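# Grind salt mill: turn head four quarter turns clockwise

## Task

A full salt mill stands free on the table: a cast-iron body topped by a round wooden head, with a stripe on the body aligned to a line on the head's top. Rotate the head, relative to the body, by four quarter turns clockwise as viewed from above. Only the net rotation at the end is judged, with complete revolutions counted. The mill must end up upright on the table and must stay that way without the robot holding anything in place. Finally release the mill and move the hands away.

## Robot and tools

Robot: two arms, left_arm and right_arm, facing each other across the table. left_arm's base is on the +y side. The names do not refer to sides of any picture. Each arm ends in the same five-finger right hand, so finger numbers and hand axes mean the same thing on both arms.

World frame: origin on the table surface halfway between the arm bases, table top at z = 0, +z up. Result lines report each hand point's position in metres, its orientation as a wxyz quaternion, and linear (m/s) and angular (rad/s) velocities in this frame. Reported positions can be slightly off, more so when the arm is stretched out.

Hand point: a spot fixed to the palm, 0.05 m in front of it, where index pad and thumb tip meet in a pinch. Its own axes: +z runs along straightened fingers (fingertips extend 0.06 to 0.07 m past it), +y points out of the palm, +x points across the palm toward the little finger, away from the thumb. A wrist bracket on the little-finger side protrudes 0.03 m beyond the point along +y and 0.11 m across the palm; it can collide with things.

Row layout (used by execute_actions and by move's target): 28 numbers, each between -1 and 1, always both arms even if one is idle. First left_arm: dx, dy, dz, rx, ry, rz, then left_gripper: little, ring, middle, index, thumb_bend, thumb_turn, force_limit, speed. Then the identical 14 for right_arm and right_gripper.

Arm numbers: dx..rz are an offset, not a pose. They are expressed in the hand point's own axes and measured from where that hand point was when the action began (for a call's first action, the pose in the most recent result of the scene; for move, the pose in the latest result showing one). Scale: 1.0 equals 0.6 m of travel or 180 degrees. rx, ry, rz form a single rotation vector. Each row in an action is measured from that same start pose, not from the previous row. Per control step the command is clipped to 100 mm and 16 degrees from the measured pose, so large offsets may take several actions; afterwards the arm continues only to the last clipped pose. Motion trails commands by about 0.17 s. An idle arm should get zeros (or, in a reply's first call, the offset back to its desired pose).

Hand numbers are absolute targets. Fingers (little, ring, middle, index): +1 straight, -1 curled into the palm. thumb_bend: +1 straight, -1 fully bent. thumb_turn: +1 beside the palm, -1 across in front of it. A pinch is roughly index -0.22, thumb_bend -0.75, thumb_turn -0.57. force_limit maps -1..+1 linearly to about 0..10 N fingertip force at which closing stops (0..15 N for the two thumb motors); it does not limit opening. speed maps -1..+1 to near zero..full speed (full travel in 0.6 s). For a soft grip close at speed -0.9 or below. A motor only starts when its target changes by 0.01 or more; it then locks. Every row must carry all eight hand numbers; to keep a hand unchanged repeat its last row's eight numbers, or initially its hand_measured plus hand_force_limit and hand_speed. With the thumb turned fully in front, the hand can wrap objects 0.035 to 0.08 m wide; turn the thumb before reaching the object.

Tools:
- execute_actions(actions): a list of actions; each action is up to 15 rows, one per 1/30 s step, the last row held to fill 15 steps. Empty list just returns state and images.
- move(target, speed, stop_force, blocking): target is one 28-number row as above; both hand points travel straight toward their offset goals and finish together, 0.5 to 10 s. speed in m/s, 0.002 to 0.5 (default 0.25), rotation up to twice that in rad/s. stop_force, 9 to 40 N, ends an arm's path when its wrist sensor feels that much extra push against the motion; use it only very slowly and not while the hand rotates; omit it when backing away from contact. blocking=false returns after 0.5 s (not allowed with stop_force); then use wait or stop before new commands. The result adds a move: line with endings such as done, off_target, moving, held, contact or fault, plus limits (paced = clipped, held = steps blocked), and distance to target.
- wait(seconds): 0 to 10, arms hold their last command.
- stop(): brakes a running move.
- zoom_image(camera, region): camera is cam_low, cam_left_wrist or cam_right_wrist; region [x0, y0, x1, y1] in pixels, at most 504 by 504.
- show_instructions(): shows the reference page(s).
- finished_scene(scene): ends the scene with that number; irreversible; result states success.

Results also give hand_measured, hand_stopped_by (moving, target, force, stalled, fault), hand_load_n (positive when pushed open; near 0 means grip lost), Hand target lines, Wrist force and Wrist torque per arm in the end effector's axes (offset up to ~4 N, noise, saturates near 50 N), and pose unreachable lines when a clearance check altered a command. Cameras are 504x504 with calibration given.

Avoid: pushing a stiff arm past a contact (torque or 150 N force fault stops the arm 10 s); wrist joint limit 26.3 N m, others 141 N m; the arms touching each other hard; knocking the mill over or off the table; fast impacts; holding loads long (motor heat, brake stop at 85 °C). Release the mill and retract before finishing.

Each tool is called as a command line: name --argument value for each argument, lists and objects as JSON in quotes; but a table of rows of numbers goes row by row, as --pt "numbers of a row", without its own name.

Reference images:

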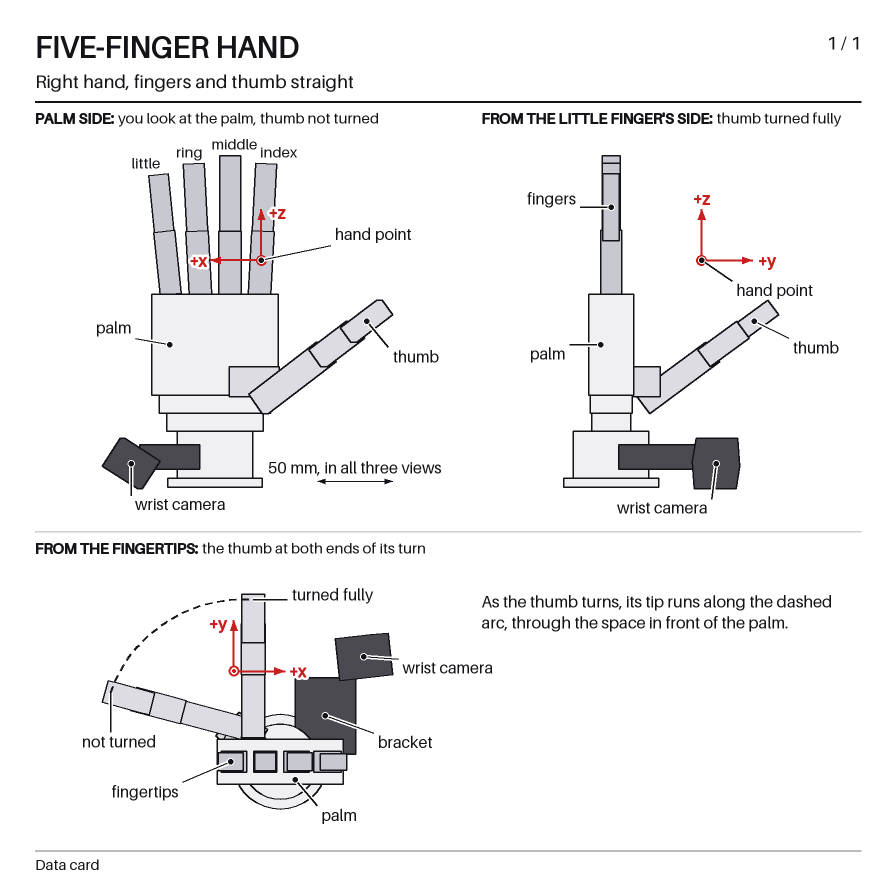

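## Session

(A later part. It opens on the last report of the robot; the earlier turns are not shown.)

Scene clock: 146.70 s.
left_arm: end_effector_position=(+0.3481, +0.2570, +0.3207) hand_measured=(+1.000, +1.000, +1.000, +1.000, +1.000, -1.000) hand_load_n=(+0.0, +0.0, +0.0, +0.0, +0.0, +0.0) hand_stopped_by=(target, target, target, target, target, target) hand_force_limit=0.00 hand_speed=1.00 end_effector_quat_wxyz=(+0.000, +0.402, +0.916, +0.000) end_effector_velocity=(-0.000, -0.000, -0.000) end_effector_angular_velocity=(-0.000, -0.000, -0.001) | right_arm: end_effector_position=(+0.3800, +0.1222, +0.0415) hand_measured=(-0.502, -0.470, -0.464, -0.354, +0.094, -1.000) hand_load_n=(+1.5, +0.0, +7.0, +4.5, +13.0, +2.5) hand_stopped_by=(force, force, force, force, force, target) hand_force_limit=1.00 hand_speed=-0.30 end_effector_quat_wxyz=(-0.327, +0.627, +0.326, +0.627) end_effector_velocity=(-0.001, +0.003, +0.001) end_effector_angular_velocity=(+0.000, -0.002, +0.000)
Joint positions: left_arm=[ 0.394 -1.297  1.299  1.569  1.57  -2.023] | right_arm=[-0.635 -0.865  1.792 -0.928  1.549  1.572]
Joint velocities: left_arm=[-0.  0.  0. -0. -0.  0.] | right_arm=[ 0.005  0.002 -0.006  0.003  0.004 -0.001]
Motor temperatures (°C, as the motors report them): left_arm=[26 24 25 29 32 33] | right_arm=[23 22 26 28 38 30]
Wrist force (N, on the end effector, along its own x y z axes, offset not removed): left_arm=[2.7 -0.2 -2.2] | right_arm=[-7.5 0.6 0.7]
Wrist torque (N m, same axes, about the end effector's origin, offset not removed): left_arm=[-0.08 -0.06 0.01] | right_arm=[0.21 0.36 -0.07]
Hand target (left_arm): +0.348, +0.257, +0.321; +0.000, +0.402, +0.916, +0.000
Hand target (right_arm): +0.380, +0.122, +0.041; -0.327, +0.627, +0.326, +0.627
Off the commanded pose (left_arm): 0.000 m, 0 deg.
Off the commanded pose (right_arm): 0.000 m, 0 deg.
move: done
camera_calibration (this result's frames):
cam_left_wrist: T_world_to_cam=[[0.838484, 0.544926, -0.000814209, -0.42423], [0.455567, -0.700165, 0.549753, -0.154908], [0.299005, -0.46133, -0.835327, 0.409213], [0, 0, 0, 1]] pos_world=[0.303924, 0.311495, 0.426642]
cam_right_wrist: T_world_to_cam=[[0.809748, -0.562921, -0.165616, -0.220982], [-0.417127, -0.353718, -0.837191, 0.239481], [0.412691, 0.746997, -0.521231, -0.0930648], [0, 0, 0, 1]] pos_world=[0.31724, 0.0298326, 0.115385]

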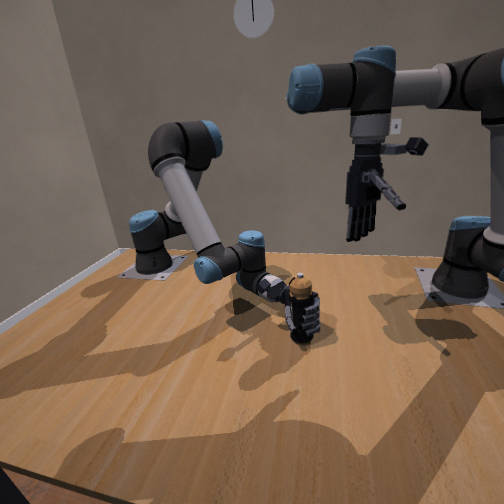

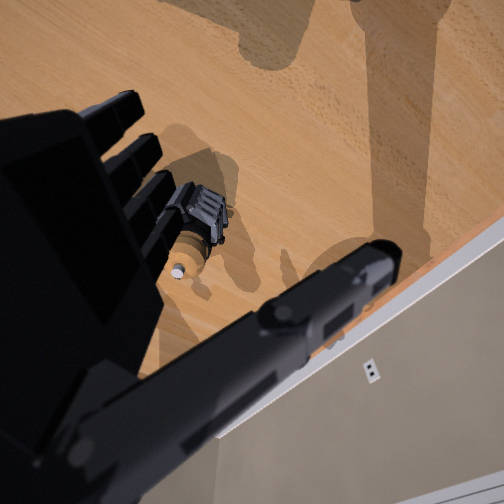

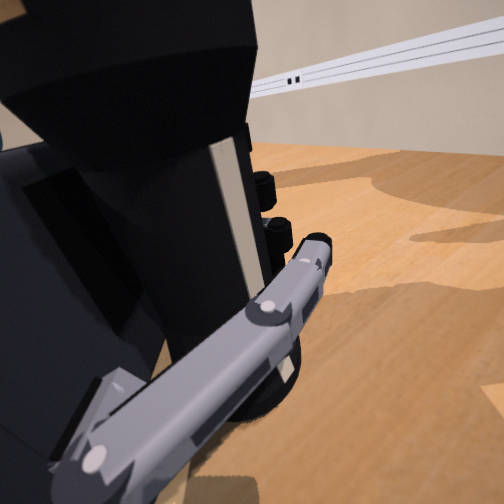

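move --target '[0,0,0,0,0,-0.652,0.6,0.6,0.6,0.6,1,-1,0,1, -0.005,-0.065,0.035,0,-0.0167,0,-1,-1,-1,-1,-1,-1,1,-0.3]' --speed 0.5

move --target '[0,0,0,0,0,0,0.6,0.6,0.6,0.6,1,-1,0,1, -0.025,0,0,0,0,0,-1,-1,-1,-1,-1,-1,1,-0.3]' --speed 0.008 --stop_force 15

Scene clock: 193.10 s.
left_arm: end_effector_position=(+0.3481, +0.2570, +0.3207) hand_measured=(+0.600, +0.600, +0.600, +0.600, +1.000, -1.000) hand_load_n=(+0.0, +0.0, +0.0, +0.0, +0.0, +0.0) hand_stopped_by=(target, target, target, target, target, target) hand_force_limit=0.00 hand_speed=1.00 end_effector_quat_wxyz=(+0.000, +0.573, -0.820, -0.000) end_effector_velocity=(-0.000, +0.000, -0.000) end_effector_angular_velocity=(+0.001, -0.001, +0.013) | right_arm: end_effector_position=(+0.3601, +0.1617, +0.0386) hand_measured=(-0.502, -0.470, -0.464, -0.354, +0.094, -1.000) hand_load_n=(+1.5, +0.0, +7.0, +4.5, +13.0, +2.5) hand_stopped_by=(force, force, force, force, force, target) hand_force_limit=1.00 hand_speed=-0.30 end_effector_quat_wxyz=(-0.318, +0.644, +0.334, +0.610) end_effector_velocity=(-0.001, +0.001, -0.000) end_effector_angular_velocity=(-0.000, +0.001, +0.002)
Joint positions: left_arm=[ 0.593 -1.039  0.931  1.679  1.571 -3.871] | right_arm=[-0.562 -0.825  1.667 -0.79   1.622  1.575]
Joint velocities: left_arm=[ 0.001 -0.001  0.002 -0.    -0.001 -0.012] | right_arm=[ 0.001  0.001 -0.001  0.001 -0.     0.   ]
Motor temperatures (°C, as the motors report them): left_arm=[26 24 25 29 32 33] | right_arm=[23 22 26 28 38 30]
Wrist force (N, on the end effector, along its own x y z axes, offset not removed): left_arm=[1.7 0.0 -0.7] | right_arm=[-8.3 0.0 -0.5]
Wrist torque (N m, same axes, about the end effector's origin, offset not removed): left_arm=[-0.14 -0.19 0.05] | right_arm=[0.09 0.54 -0.24]
Hand target (left_arm): +0.348, +0.257, +0.321; -0.000, -0.573, +0.819, +0.000
Hand target (right_arm): +0.360, +0.162, +0.039; -0.318, +0.644, +0.334, +0.610
Off the commanded pose (left_arm): 0.000 m, 0 deg.
Off the commanded pose (right_arm): 0.000 m, 0 deg.
move: done
camera_calibration (this result's frames):
cam_left_wrist: T_world_to_cam=[[-0.868511, 0.495671, -0.00046951, 0.182508], [0.413732, 0.72546, 0.55003, -0.506759], [0.272974, 0.477513, -0.835145, 0.176913], [0, 0, 0, 1]] pos_world=[0.319881, 0.192692, 0.426567]
cam_right_wrist: T_world_to_cam=[[0.804873, -0.569936, -0.165385, -0.180229], [-0.441696, -0.389202, -0.808348, 0.256205], [0.396338, 0.723667, -0.564997, -0.104547], [0, 0, 0, 1]] pos_world=[0.299662, 0.0726541, 0.118227]

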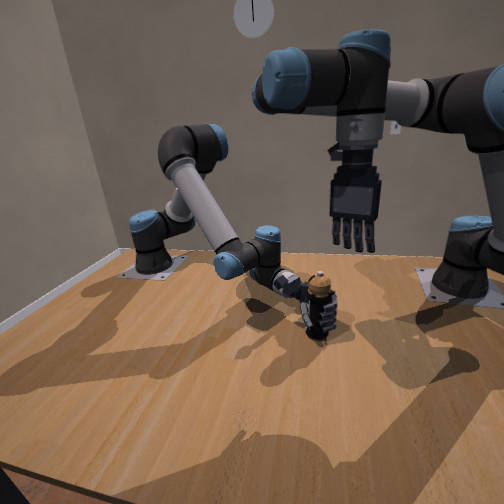

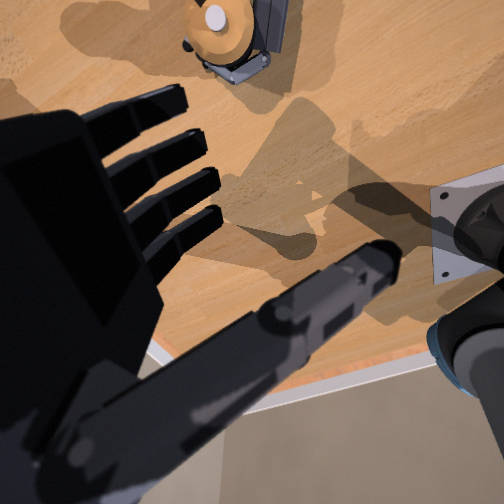

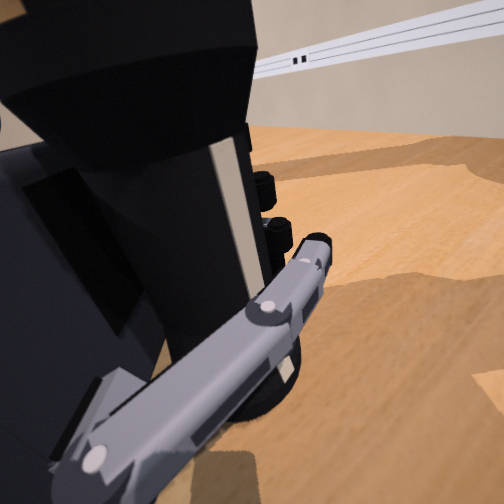

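Scene clock: 194.43 s.
left_arm: end_effector_position=(+0.3481, +0.2570, +0.3207) hand_measured=(+0.600, +0.600, +0.600, +0.600, +1.000, -1.000) hand_load_n=(+0.0, +0.0, +0.0, +0.0, +0.0, +0.0) hand_stopped_by=(target, target, target, target, target, target) hand_force_limit=0.00 hand_speed=1.00 end_effector_quat_wxyz=(+0.000, +0.573, -0.820, -0.000) end_effector_velocity=(-0.000, -0.000, +0.000) end_effector_angular_velocity=(+0.001, +0.001, +0.001) | right_arm: end_effector_position=(+0.3599, +0.1614, +0.0311) hand_measured=(-0.502, -0.470, -0.464, -0.354, +0.094, -1.000) hand_load_n=(+1.0, +0.0, +6.5, +5.0, +13.5, +0.5) hand_stopped_by=(force, force, force, force, force, target) hand_force_limit=1.00 hand_speed=-0.30 end_effector_quat_wxyz=(-0.318, +0.644, +0.334, +0.610) end_effector_velocity=(-0.000, -0.000, +0.002) end_effector_angular_velocity=(-0.001, +0.001, -0.000)
Joint positions: left_arm=[ 0.593 -1.039  0.931  1.679  1.571 -3.871] | right_arm=[-0.562 -0.812  1.669 -0.805  1.622  1.575]
Joint velocities: left_arm=[-0.    -0.    -0.     0.001  0.    -0.001] | right_arm=[ 0.    -0.004 -0.     0.006  0.001  0.001]
Motor temperatures (°C, as the motors report them): left_arm=[26 24 25 29 32 33] | right_arm=[23 22 26 28 38 30]
Wrist force (N, on the end effector, along its own x y z axes, offset not removed): left_arm=[1.3 0.6 -2.7] | right_arm=[13.9 -0.2 2.5]
Wrist torque (N m, same axes, about the end effector's origin, offset not removed): left_arm=[0.00 0.00 0.05] | right_arm=[-0.23 0.19 0.61]
Hand target (left_arm): +0.348, +0.257, +0.321; -0.000, -0.573, +0.820, +0.000
Hand target (right_arm): +0.360, +0.161, +0.032; -0.318, +0.643, +0.334, +0.611
Off the commanded pose (left_arm): 0.000 m, 0 deg.
Off the commanded pose (right_arm): 0.008 m, 0 deg.
move: contact (right_arm)
camera_calibration (this result's frames):
cam_left_wrist: T_world_to_cam=[[-0.868525, 0.495645, -0.000449721, 0.182505], [0.413717, 0.725461, 0.55004, -0.506776], [0.272951, 0.477538, -0.835138, 0.176902], [0, 0, 0, 1]] pos_world=[0.319886, 0.192711, 0.426567]
cam_right_wrist: T_world_to_cam=[[0.804857, -0.569956, -0.165393, -0.181451], [-0.441649, -0.389073, -0.808435, 0.249922], [0.396423, 0.723721, -0.564869, -0.108509], [0, 0, 0, 1]] pos_world=[0.299436, 0.0723495, 0.110741]

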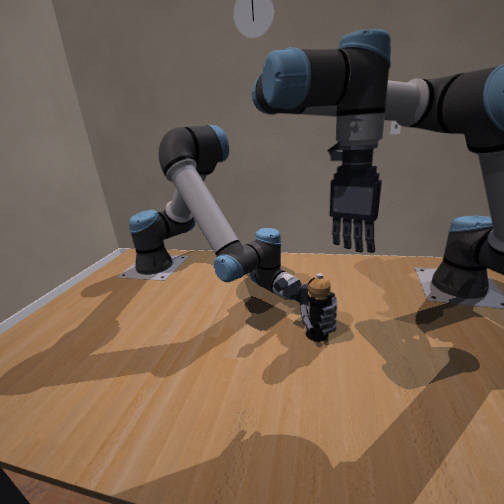

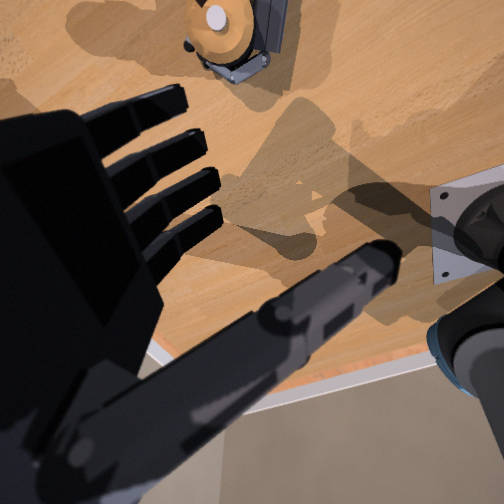

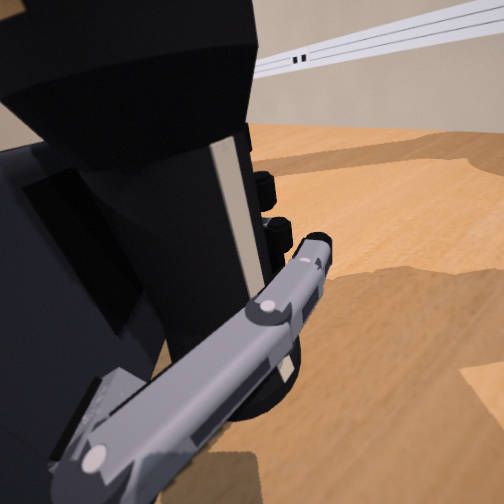

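move --target '[0.1577,-0.012,0.177,0.278,0,0,0.6,0.6,0.6,0.6,1,-1,0,1, 0,0,0,0,0,0,-1,-0.97,-0.97,-0.97,-0.97,-1,1,-0.8]' --speed 0.3

zoom_image --camera "cam_low" --region '[240, 190, 400, 350]'

Scene clock: 206.50 s.
left_arm: end_effector_position=(+0.3222, +0.1656, +0.2150) hand_measured=(+0.600, +0.600, +0.600, +0.600, +1.000, -1.000) hand_load_n=(+0.0, +0.0, +0.0, +0.0, +0.0, +0.0) hand_stopped_by=(target, target, target, target, target, target) hand_force_limit=0.00 hand_speed=1.00 end_effector_quat_wxyz=(-0.242, +0.519, -0.743, +0.346) end_effector_velocity=(-0.000, -0.001, -0.002) end_effector_angular_velocity=(-0.004, -0.013, -0.000) | right_arm: end_effector_position=(+0.3599, +0.1614, +0.0311) hand_measured=(-0.502, -0.508, -0.478, -0.372, +0.090, -1.000) hand_load_n=(+0.0, +10.0, +8.0, +9.0, +15.5, +1.0) hand_stopped_by=(force, force, force, force, force, target) hand_force_limit=1.00 hand_speed=-0.80 end_effector_quat_wxyz=(-0.318, +0.644, +0.334, +0.610) end_effector_velocity=(+0.000, -0.000, +0.000) end_effector_angular_velocity=(-0.000, -0.001, -0.000)
Joint positions: left_arm=[ 0.093 -1.292  1.582  0.901  0.765 -4.207] | right_arm=[-0.562 -0.812  1.669 -0.805  1.622  1.575]
Joint velocities: left_arm=[-0.007  0.001  0.008 -0.011 -0.015 -0.002] | right_arm=[ 0.     0.     0.    -0.     0.    -0.001]
Motor temperatures (°C, as the motors report them): left_arm=[26 24 25 29 32 33] | right_arm=[23 22 26 28 38 30]
Wrist force (N, on the end effector, along its own x y z axes, offset not removed): left_arm=[2.1 0.0 -1.1] | right_arm=[19.4 1.2 -2.3]
Wrist torque (N m, same axes, about the end effector's origin, offset not removed): left_arm=[-0.03 -0.28 0.05] | right_arm=[0.07 -0.35 0.99]
Hand target (left_arm): +0.322, +0.165, +0.215; +0.242, -0.519, +0.743, -0.347
Hand target (right_arm): +0.360, +0.161, +0.031; -0.318, +0.644, +0.334, +0.610
Off the commanded pose (left_arm): 0.001 m, 0 deg.
Off the commanded pose (right_arm): 0.000 m, 0 deg.
move: done
camera_calibration (this result's frames):
cam_left_wrist: T_world_to_cam=[[-0.537082, 0.373922, -0.756125, 0.281191], [-0.0289678, 0.887678, 0.459553, -0.236432], [0.843033, 0.268721, -0.465924, -0.0891085], [0, 0, 0, 1]] pos_world=[0.219295, 0.128677, 0.279751]
cam_right_wrist: T_world_to_cam=[[0.804859, -0.569953, -0.165394, -0.18145], [-0.44164, -0.389058, -0.808448, 0.249928], [0.39643, 0.723732, -0.56485, -0.108512], [0, 0, 0, 1]] pos_world=[0.299437, 0.072352, 0.11075]

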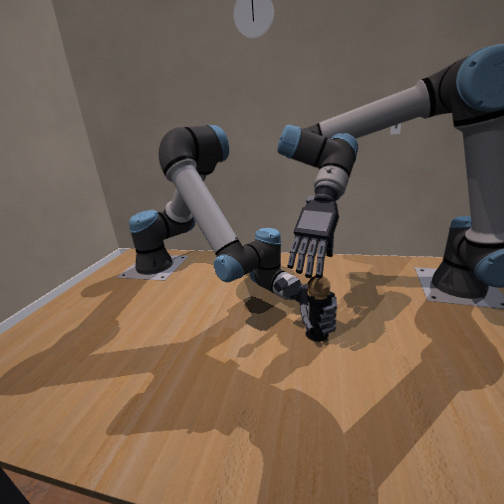

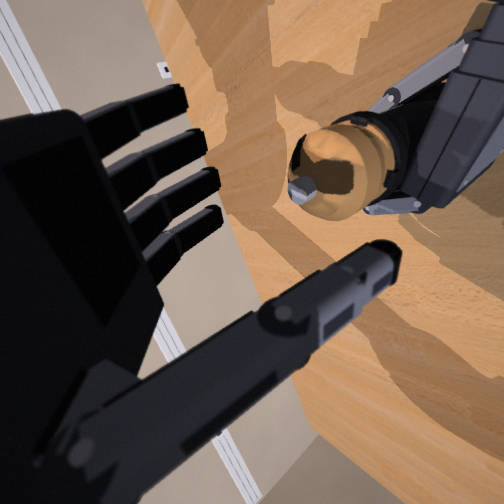

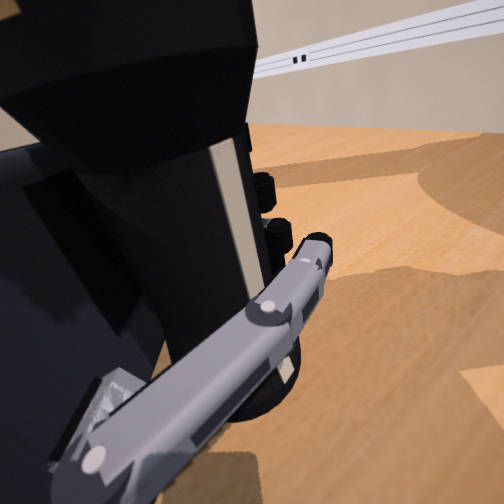

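Region (240, 190, 400, 350) of cam_low's 504x504 image, scaled by 3.150, with more detail than that image has.

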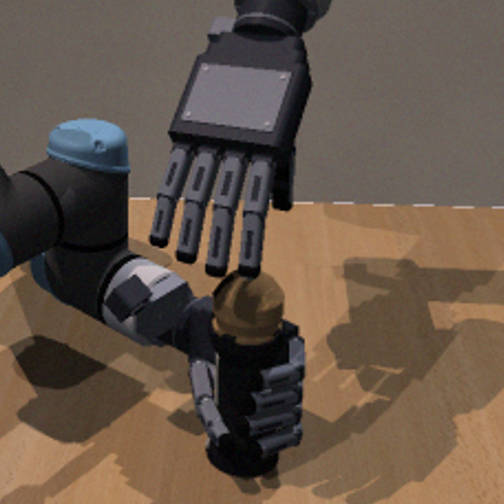

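move --target '[0.0013,0.0637,0.0587,0,0,0,0.6,0.6,0.6,0.6,1,-1,0,1, 0,0,0,0,0,0,-1,-0.97,-0.97,-0.97,-0.97,-1,1,-0.8]' --speed 0.06 --stop_force 12

zoom_image --camera "cam_low" --region '[260, 230, 380, 350]'

Scene clock: 215.97 s.
left_arm: end_effector_position=(+0.3241, +0.1640, +0.1634) hand_measured=(+0.600, +0.600, +0.600, +0.600, +1.000, -1.000) hand_load_n=(+0.0, +0.0, +0.0, +0.0, +0.0, +0.0) hand_stopped_by=(target, target, target, target, target, target) hand_force_limit=0.00 hand_speed=1.00 end_effector_quat_wxyz=(-0.242, +0.519, -0.743, +0.346) end_effector_velocity=(+0.000, +0.000, -0.002) end_effector_angular_velocity=(+0.001, -0.000, -0.000) | right_arm: end_effector_position=(+0.3599, +0.1614, +0.0311) hand_measured=(-0.502, -0.508, -0.478, -0.372, +0.090, -1.000) hand_load_n=(+0.0, +10.0, +8.0, +9.0, +15.5, +1.0) hand_stopped_by=(force, force, force, force, force, target) hand_force_limit=1.00 hand_speed=-0.80 end_effector_quat_wxyz=(-0.318, +0.644, +0.334, +0.610) end_effector_velocity=(-0.000, +0.000, -0.000) end_effector_angular_velocity=(-0.000, +0.000, +0.001)
Joint positions: left_arm=[ 0.098 -1.246  1.659  0.773  0.766 -4.201] | right_arm=[-0.562 -0.812  1.669 -0.805  1.622  1.575]
Joint velocities: left_arm=[ 0.001  0.003  0.003 -0.006  0.     0.002] | right_arm=[ 0. -0.  0.  0. -0.  0.]
Motor temperatures (°C, as the motors report them): left_arm=[26 24 25 29 32 33] | right_arm=[23 22 26 28 38 30]
Wrist force (N, on the end effector, along its own x y z axes, offset not removed): left_arm=[-3.4 0.6 1.7] | right_arm=[21.1 1.9 -1.5]
Wrist torque (N m, same axes, about the end effector's origin, offset not removed): left_arm=[-0.20 0.57 -0.25] | right_arm=[0.09 -0.70 1.04]
Hand target (left_arm): +0.324, +0.164, +0.163; +0.242, -0.519, +0.743, -0.346
Hand target (right_arm): +0.360, +0.161, +0.031; -0.318, +0.644, +0.334, +0.610
Off the commanded pose (left_arm): 0.000 m, 0 deg.
Off the commanded pose (right_arm): 0.000 m, 0 deg.
move: done
camera_calibration (this result's frames):
cam_left_wrist: T_world_to_cam=[[-0.537113, 0.373921, -0.756104, 0.243778], [-0.0289878, 0.887666, 0.459575, -0.211212], [0.843012, 0.268762, -0.465937, -0.114346], [0, 0, 0, 1]] pos_world=[0.221208, 0.127064, 0.228111]
cam_right_wrist: T_world_to_cam=[[0.804858, -0.569955, -0.165394, -0.181451], [-0.441645, -0.389067, -0.808441, 0.249922], [0.396426, 0.723725, -0.564862, -0.108511], [0, 0, 0, 1]] pos_world=[0.299436, 0.0723499, 0.110743]

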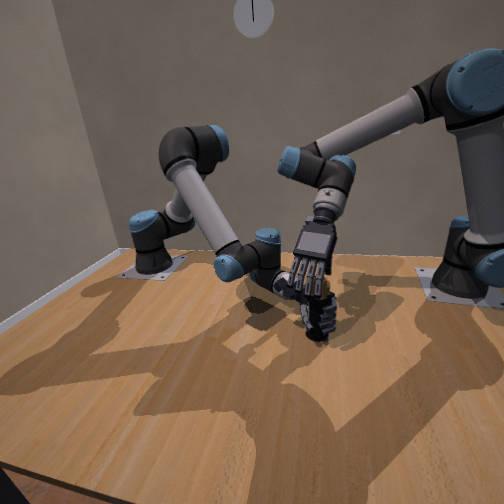

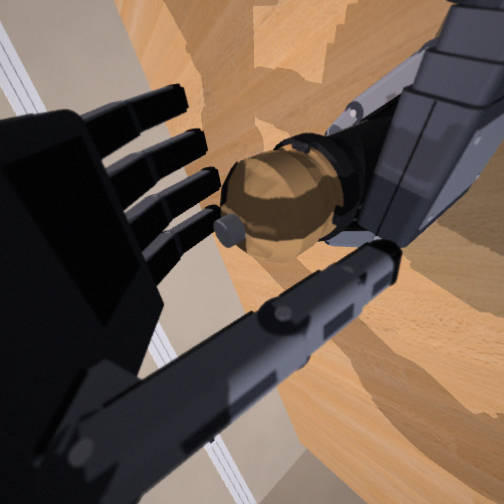

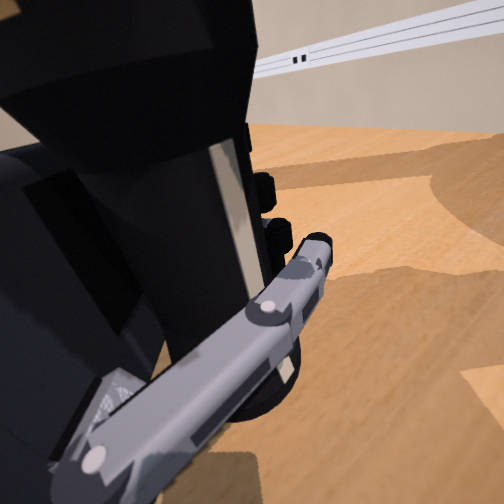

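Region (260, 230, 380, 350) of cam_low's 504x504 image, scaled by 4.200, with more detail than that image has.

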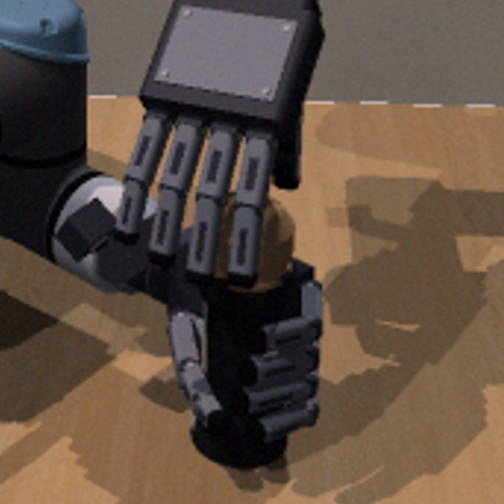

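move --target '[0,0,0.0215,0,0,0,0.6,0.6,0.6,0.6,1,-1,0,1, 0,0,0,0,0,0,-1,-0.97,-0.97,-0.97,-0.97,-1,1,-0.8]' --speed 0.04

move --target '[0,0,0,0,0,0,0.6,0.6,-0.2,-0.2,-1,-1,1,-0.5, 0,0,0,0,0,0,-1,-0.97,-0.97,-0.97,-0.97,-1,1,-0.8]'

zoom_image --camera "cam_low" --region '[260, 230, 380, 350]'

Scene clock: 226.63 s.
left_arm: end_effector_position=(+0.3332, +0.1607, +0.1553) hand_measured=(+0.600, +0.600, +0.600, +0.600, +1.000, -1.000) hand_load_n=(+0.0, +0.0, +0.0, +0.0, +0.0, +0.0) hand_stopped_by=(target, target, target, target, target, target) hand_force_limit=0.00 hand_speed=1.00 end_effector_quat_wxyz=(-0.242, +0.519, -0.743, +0.346) end_effector_velocity=(+0.002, -0.001, -0.002) end_effector_angular_velocity=(-0.000, +0.000, -0.000) | right_arm: end_effector_position=(+0.3599, +0.1614, +0.0311) hand_measured=(-0.502, -0.508, -0.478, -0.372, +0.090, -1.000) hand_load_n=(+0.0, +10.0, +8.0, +9.0, +15.5, +1.0) hand_stopped_by=(force, force, force, force, force, target) hand_force_limit=1.00 hand_speed=-0.80 end_effector_quat_wxyz=(-0.318, +0.644, +0.334, +0.610) end_effector_velocity=(-0.001, +0.001, -0.000) end_effector_angular_velocity=(-0.001, +0.000, +0.002)
Joint positions: left_arm=[ 0.12  -1.228  1.651  0.742  0.775 -4.171] | right_arm=[-0.562 -0.812  1.669 -0.805  1.622  1.575]
Joint velocities: left_arm=[ 0.004  0.004 -0.002 -0.006  0.002  0.006] | right_arm=[ 0.001  0.    -0.     0.    -0.001 -0.   ]
Motor temperatures (°C, as the motors report them): left_arm=[26 24 25 29 32 33] | right_arm=[23 22 26 28 38 30]
Wrist force (N, on the end effector, along its own x y z axes, offset not removed): left_arm=[3.5 1.4 0.9] | right_arm=[19.2 1.9 -1.7]
Wrist torque (N m, same axes, about the end effector's origin, offset not removed): left_arm=[-0.29 -0.48 0.31] | right_arm=[0.16 -0.33 0.99]
Hand target (left_arm): +0.333, +0.161, +0.155; +0.242, -0.519, +0.743, -0.346
Hand target (right_arm): +0.360, +0.161, +0.031; -0.318, +0.644, +0.334, +0.610
Off the commanded pose (left_arm): 0.000 m, 0 deg.
Off the commanded pose (right_arm): 0.000 m, 0 deg.
move: done
camera_calibration (this result's frames):
cam_left_wrist: T_world_to_cam=[[-0.537188, 0.373914, -0.756054, 0.243741], [-0.0290108, 0.887648, 0.459607, -0.204261], [0.842963, 0.268829, -0.465987, -0.124853], [0, 0, 0, 1]] pos_world=[0.230256, 0.123738, 0.219982]
cam_right_wrist: T_world_to_cam=[[0.804858, -0.569955, -0.165394, -0.181451], [-0.441645, -0.389067, -0.808441, 0.249922], [0.396426, 0.723725, -0.564862, -0.108511], [0, 0, 0, 1]] pos_world=[0.299436, 0.0723499, 0.110743]

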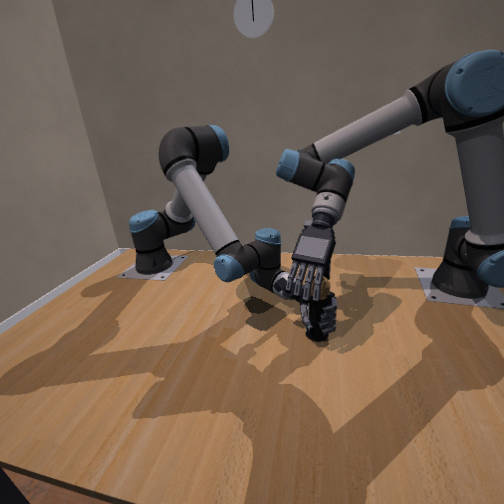

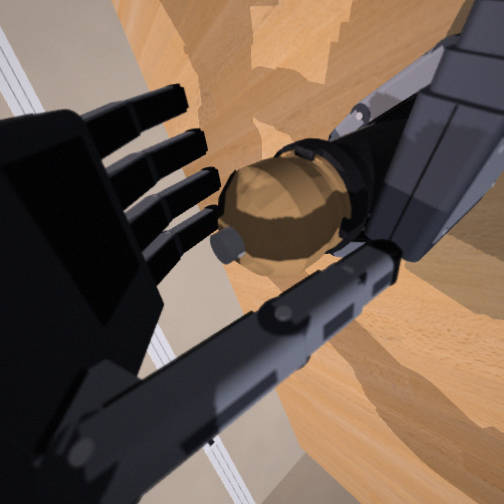

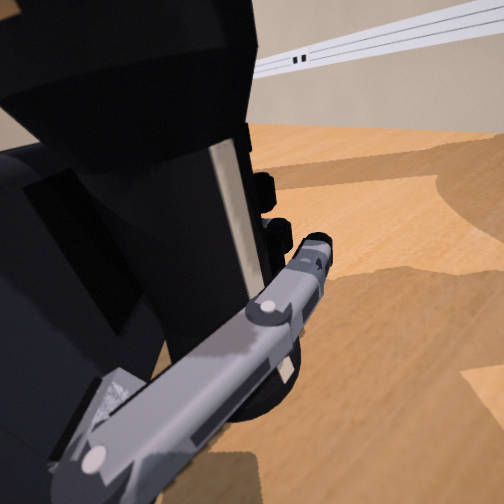

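Scene clock: 228.23 s.
left_arm: end_effector_position=(+0.3331, +0.1606, +0.1553) hand_measured=(+0.600, +0.600, +0.168, +0.122, +0.346, -1.000) hand_load_n=(+0.0, +0.0, +10.5, +15.5, +15.5, +0.5) hand_stopped_by=(target, target, force, force, force, target) hand_force_limit=1.00 hand_speed=-0.50 end_effector_quat_wxyz=(-0.242, +0.519, -0.743, +0.346) end_effector_velocity=(+0.000, -0.000, +0.000) end_effector_angular_velocity=(+0.000, -0.001, -0.001) | right_arm: end_effector_position=(+0.3598, +0.1614, +0.0311) hand_measured=(-0.502, -0.508, -0.478, -0.372, +0.090, -1.000) hand_load_n=(+0.0, +9.0, +8.0, +9.0, +15.5, +0.0) hand_stopped_by=(force, force, force, force, force, target) hand_force_limit=1.00 hand_speed=-0.80 end_effector_quat_wxyz=(-0.318, +0.644, +0.334, +0.610) end_effector_velocity=(+0.000, +0.000, +0.001) end_effector_angular_velocity=(+0.002, -0.001, -0.001)
Joint positions: left_arm=[ 0.12  -1.228  1.651  0.742  0.775 -4.171] | right_arm=[-0.562 -0.812  1.669 -0.805  1.622  1.575]
Joint velocities: left_arm=[ 0.     0.    -0.    -0.001  0.     0.002] | right_arm=[-0.    -0.     0.    -0.002  0.     0.   ]
Motor temperatures (°C, as the motors report them): left_arm=[26 24 25 29 32 33] | right_arm=[23 22 26 28 38 30]
Wrist force (N, on the end effector, along its own x y z axes, offset not removed): left_arm=[0.0 -7.6 10.2] | right_arm=[22.6 -7.5 -5.0]
Wrist torque (N m, same axes, about the end effector's origin, offset not removed): left_arm=[0.22 -0.17 -0.08] | right_arm=[0.20 -0.46 0.12]
Hand target (left_arm): +0.333, +0.161, +0.155; +0.242, -0.519, +0.743, -0.346
Hand target (right_arm): +0.360, +0.161, +0.031; -0.318, +0.644, +0.334, +0.610
Off the commanded pose (left_arm): 0.000 m, 0 deg.
Off the commanded pose (right_arm): 0.000 m, 0 deg.
move: done
camera_calibration (this result's frames):
cam_left_wrist: T_world_to_cam=[[-0.537219, 0.373907, -0.756035, 0.243758], [-0.0289485, 0.887666, 0.459577, -0.204263], [0.842946, 0.26878, -0.466047, -0.124799], [0, 0, 0, 1]] pos_world=[0.230238, 0.123718, 0.220002]
cam_right_wrist: T_world_to_cam=[[0.804893, -0.569905, -0.165394, -0.181433], [-0.441621, -0.389094, -0.808441, 0.249911], [0.39638, 0.72375, -0.564861, -0.1085], [0, 0, 0, 1]] pos_world=[0.299407, 0.0723662, 0.110743]

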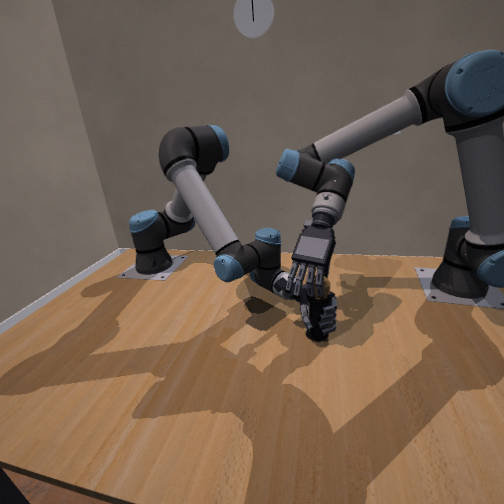

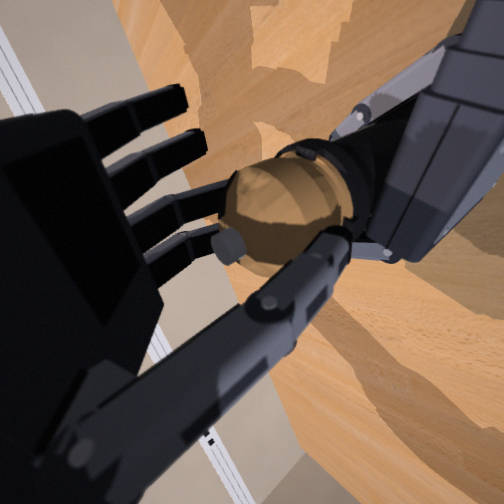

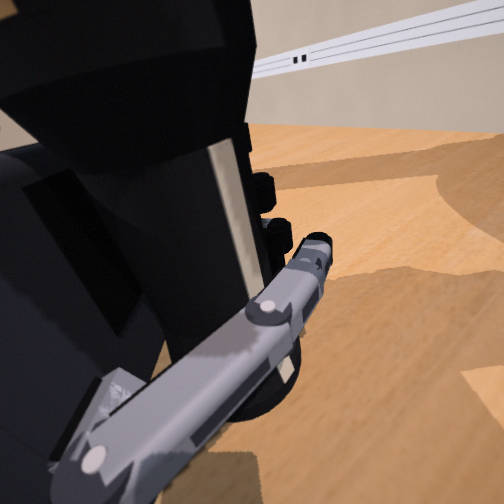

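Region (260, 230, 380, 350) of cam_low's 504x504 image, scaled by 4.200, with more detail than that image has.

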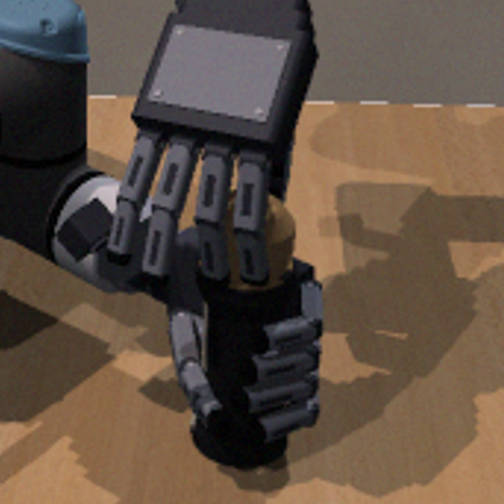

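move --target '[-0.0015,-0.0072,0.0085,0,0.1277,0.1071,1,1,-0.2,-0.2,-1,-1,1,-0.5, 0,0,0,0,0,0,-1,-0.97,-0.97,-0.97,-0.97,-1,1,-0.8]' --speed 0.2

zoom_image --camera "cam_low" --region '[260, 230, 380, 350]'

Scene clock: 252.23 s.
left_arm: end_effector_position=(+0.3397, +0.1592, +0.1551) hand_measured=(+1.000, +1.000, +0.170, +0.122, +0.346, -1.000) hand_load_n=(+0.0, +0.0, +21.0, +9.5, +7.5, -3.5) hand_stopped_by=(target, target, force, force, force, target) hand_force_limit=1.00 hand_speed=-0.50 end_effector_quat_wxyz=(-0.144, +0.310, -0.852, +0.397) end_effector_velocity=(+0.000, +0.000, -0.000) end_effector_angular_velocity=(+0.000, +0.002, -0.015) | right_arm: end_effector_position=(+0.3598, +0.1614, +0.0311) hand_measured=(-0.502, -0.508, -0.478, -0.372, +0.090, -1.000) hand_load_n=(+0.0, +8.0, +7.0, +8.0, +15.5, -2.0) hand_stopped_by=(force, force, force, force, force, target) hand_force_limit=1.00 hand_speed=-0.80 end_effector_quat_wxyz=(-0.318, +0.644, +0.334, +0.610) end_effector_velocity=(+0.002, -0.001, +0.001) end_effector_angular_velocity=(+0.000, +0.000, -0.003)
Joint positions: left_arm=[ 0.236 -1.422  1.814  0.39   1.149 -3.529] | right_arm=[-0.562 -0.812  1.669 -0.805  1.622  1.575]
Joint velocities: left_arm=[ 0.007 -0.003  0.003 -0.006  0.017  0.016] | right_arm=[-0.002 -0.001  0.     0.001  0.001  0.001]
Motor temperatures (°C, as the motors report them): left_arm=[26 24 25 29 32 33] | right_arm=[23 22 26 28 38 30]
Wrist force (N, on the end effector, along its own x y z axes, offset not removed): left_arm=[-7.9 -17.5 18.3] | right_arm=[23.2 -18.6 -4.8]
Wrist torque (N m, same axes, about the end effector's origin, offset not removed): left_arm=[0.42 -0.77 -0.46] | right_arm=[-0.79 -0.41 -1.73]
Hand target (left_arm): +0.340, +0.159, +0.155; +0.144, -0.310, +0.852, -0.397
Hand target (right_arm): +0.360, +0.161, +0.031; -0.318, +0.644, +0.334, +0.610
Off the commanded pose (left_arm): 0.000 m, 0 deg.
Off the commanded pose (right_arm): 0.000 m, 0 deg.
move: done
camera_calibration (this result's frames):
cam_left_wrist: T_world_to_cam=[[-0.280179, 0.591691, -0.755911, 0.125607], [0.41726, 0.784236, 0.459204, -0.337768], [0.864519, -0.186753, -0.466616, -0.0647262], [0, 0, 0, 1]] pos_world=[0.232087, 0.178482, 0.21985]
cam_right_wrist: T_world_to_cam=[[0.804884, -0.569918, -0.165396, -0.181454], [-0.441629, -0.389086, -0.80844, 0.249919], [0.396391, 0.723744, -0.564861, -0.108505], [0, 0, 0, 1]] pos_world=[0.299432, 0.0723562, 0.110743]

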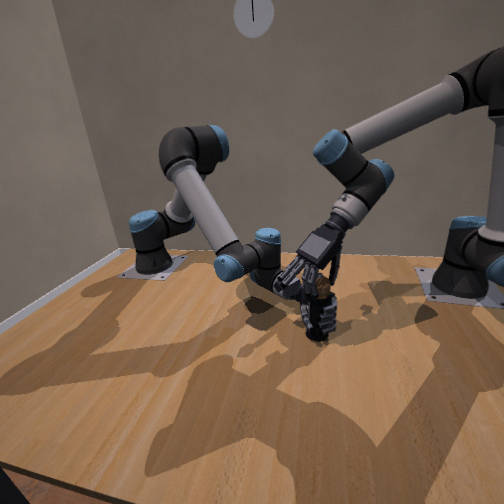

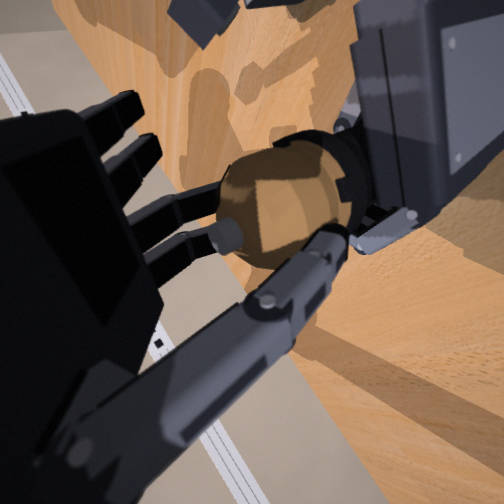

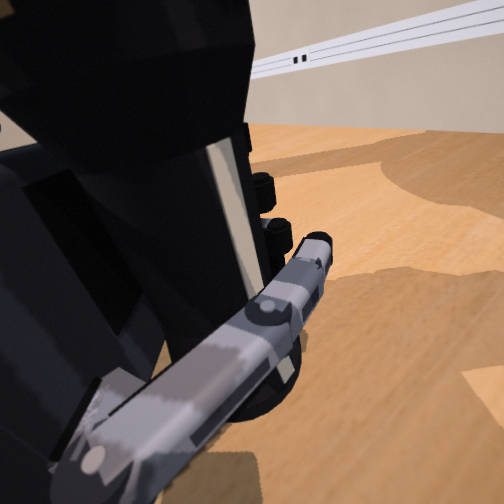

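Region (260, 230, 380, 350) of cam_low's 504x504 image, scaled by 4.200, with more detail than that image has.

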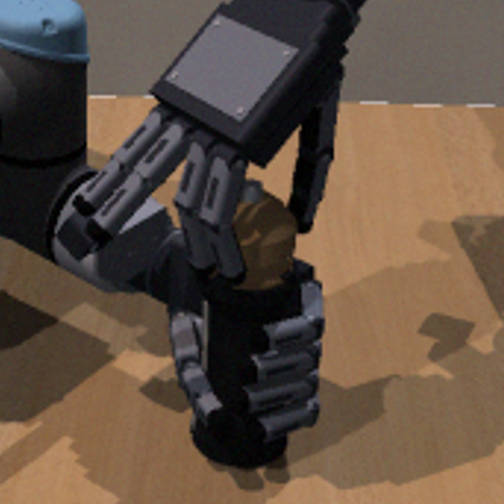

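zoom_image --camera "cam_left_wrist" --region '[190, 110, 370, 290]'

Region (190, 110, 370, 290) of cam_left_wrist's 504x504 image, scaled by 2.800, with more detail than that image has.

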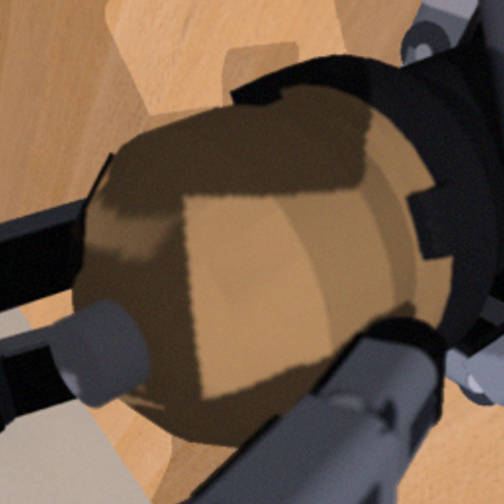

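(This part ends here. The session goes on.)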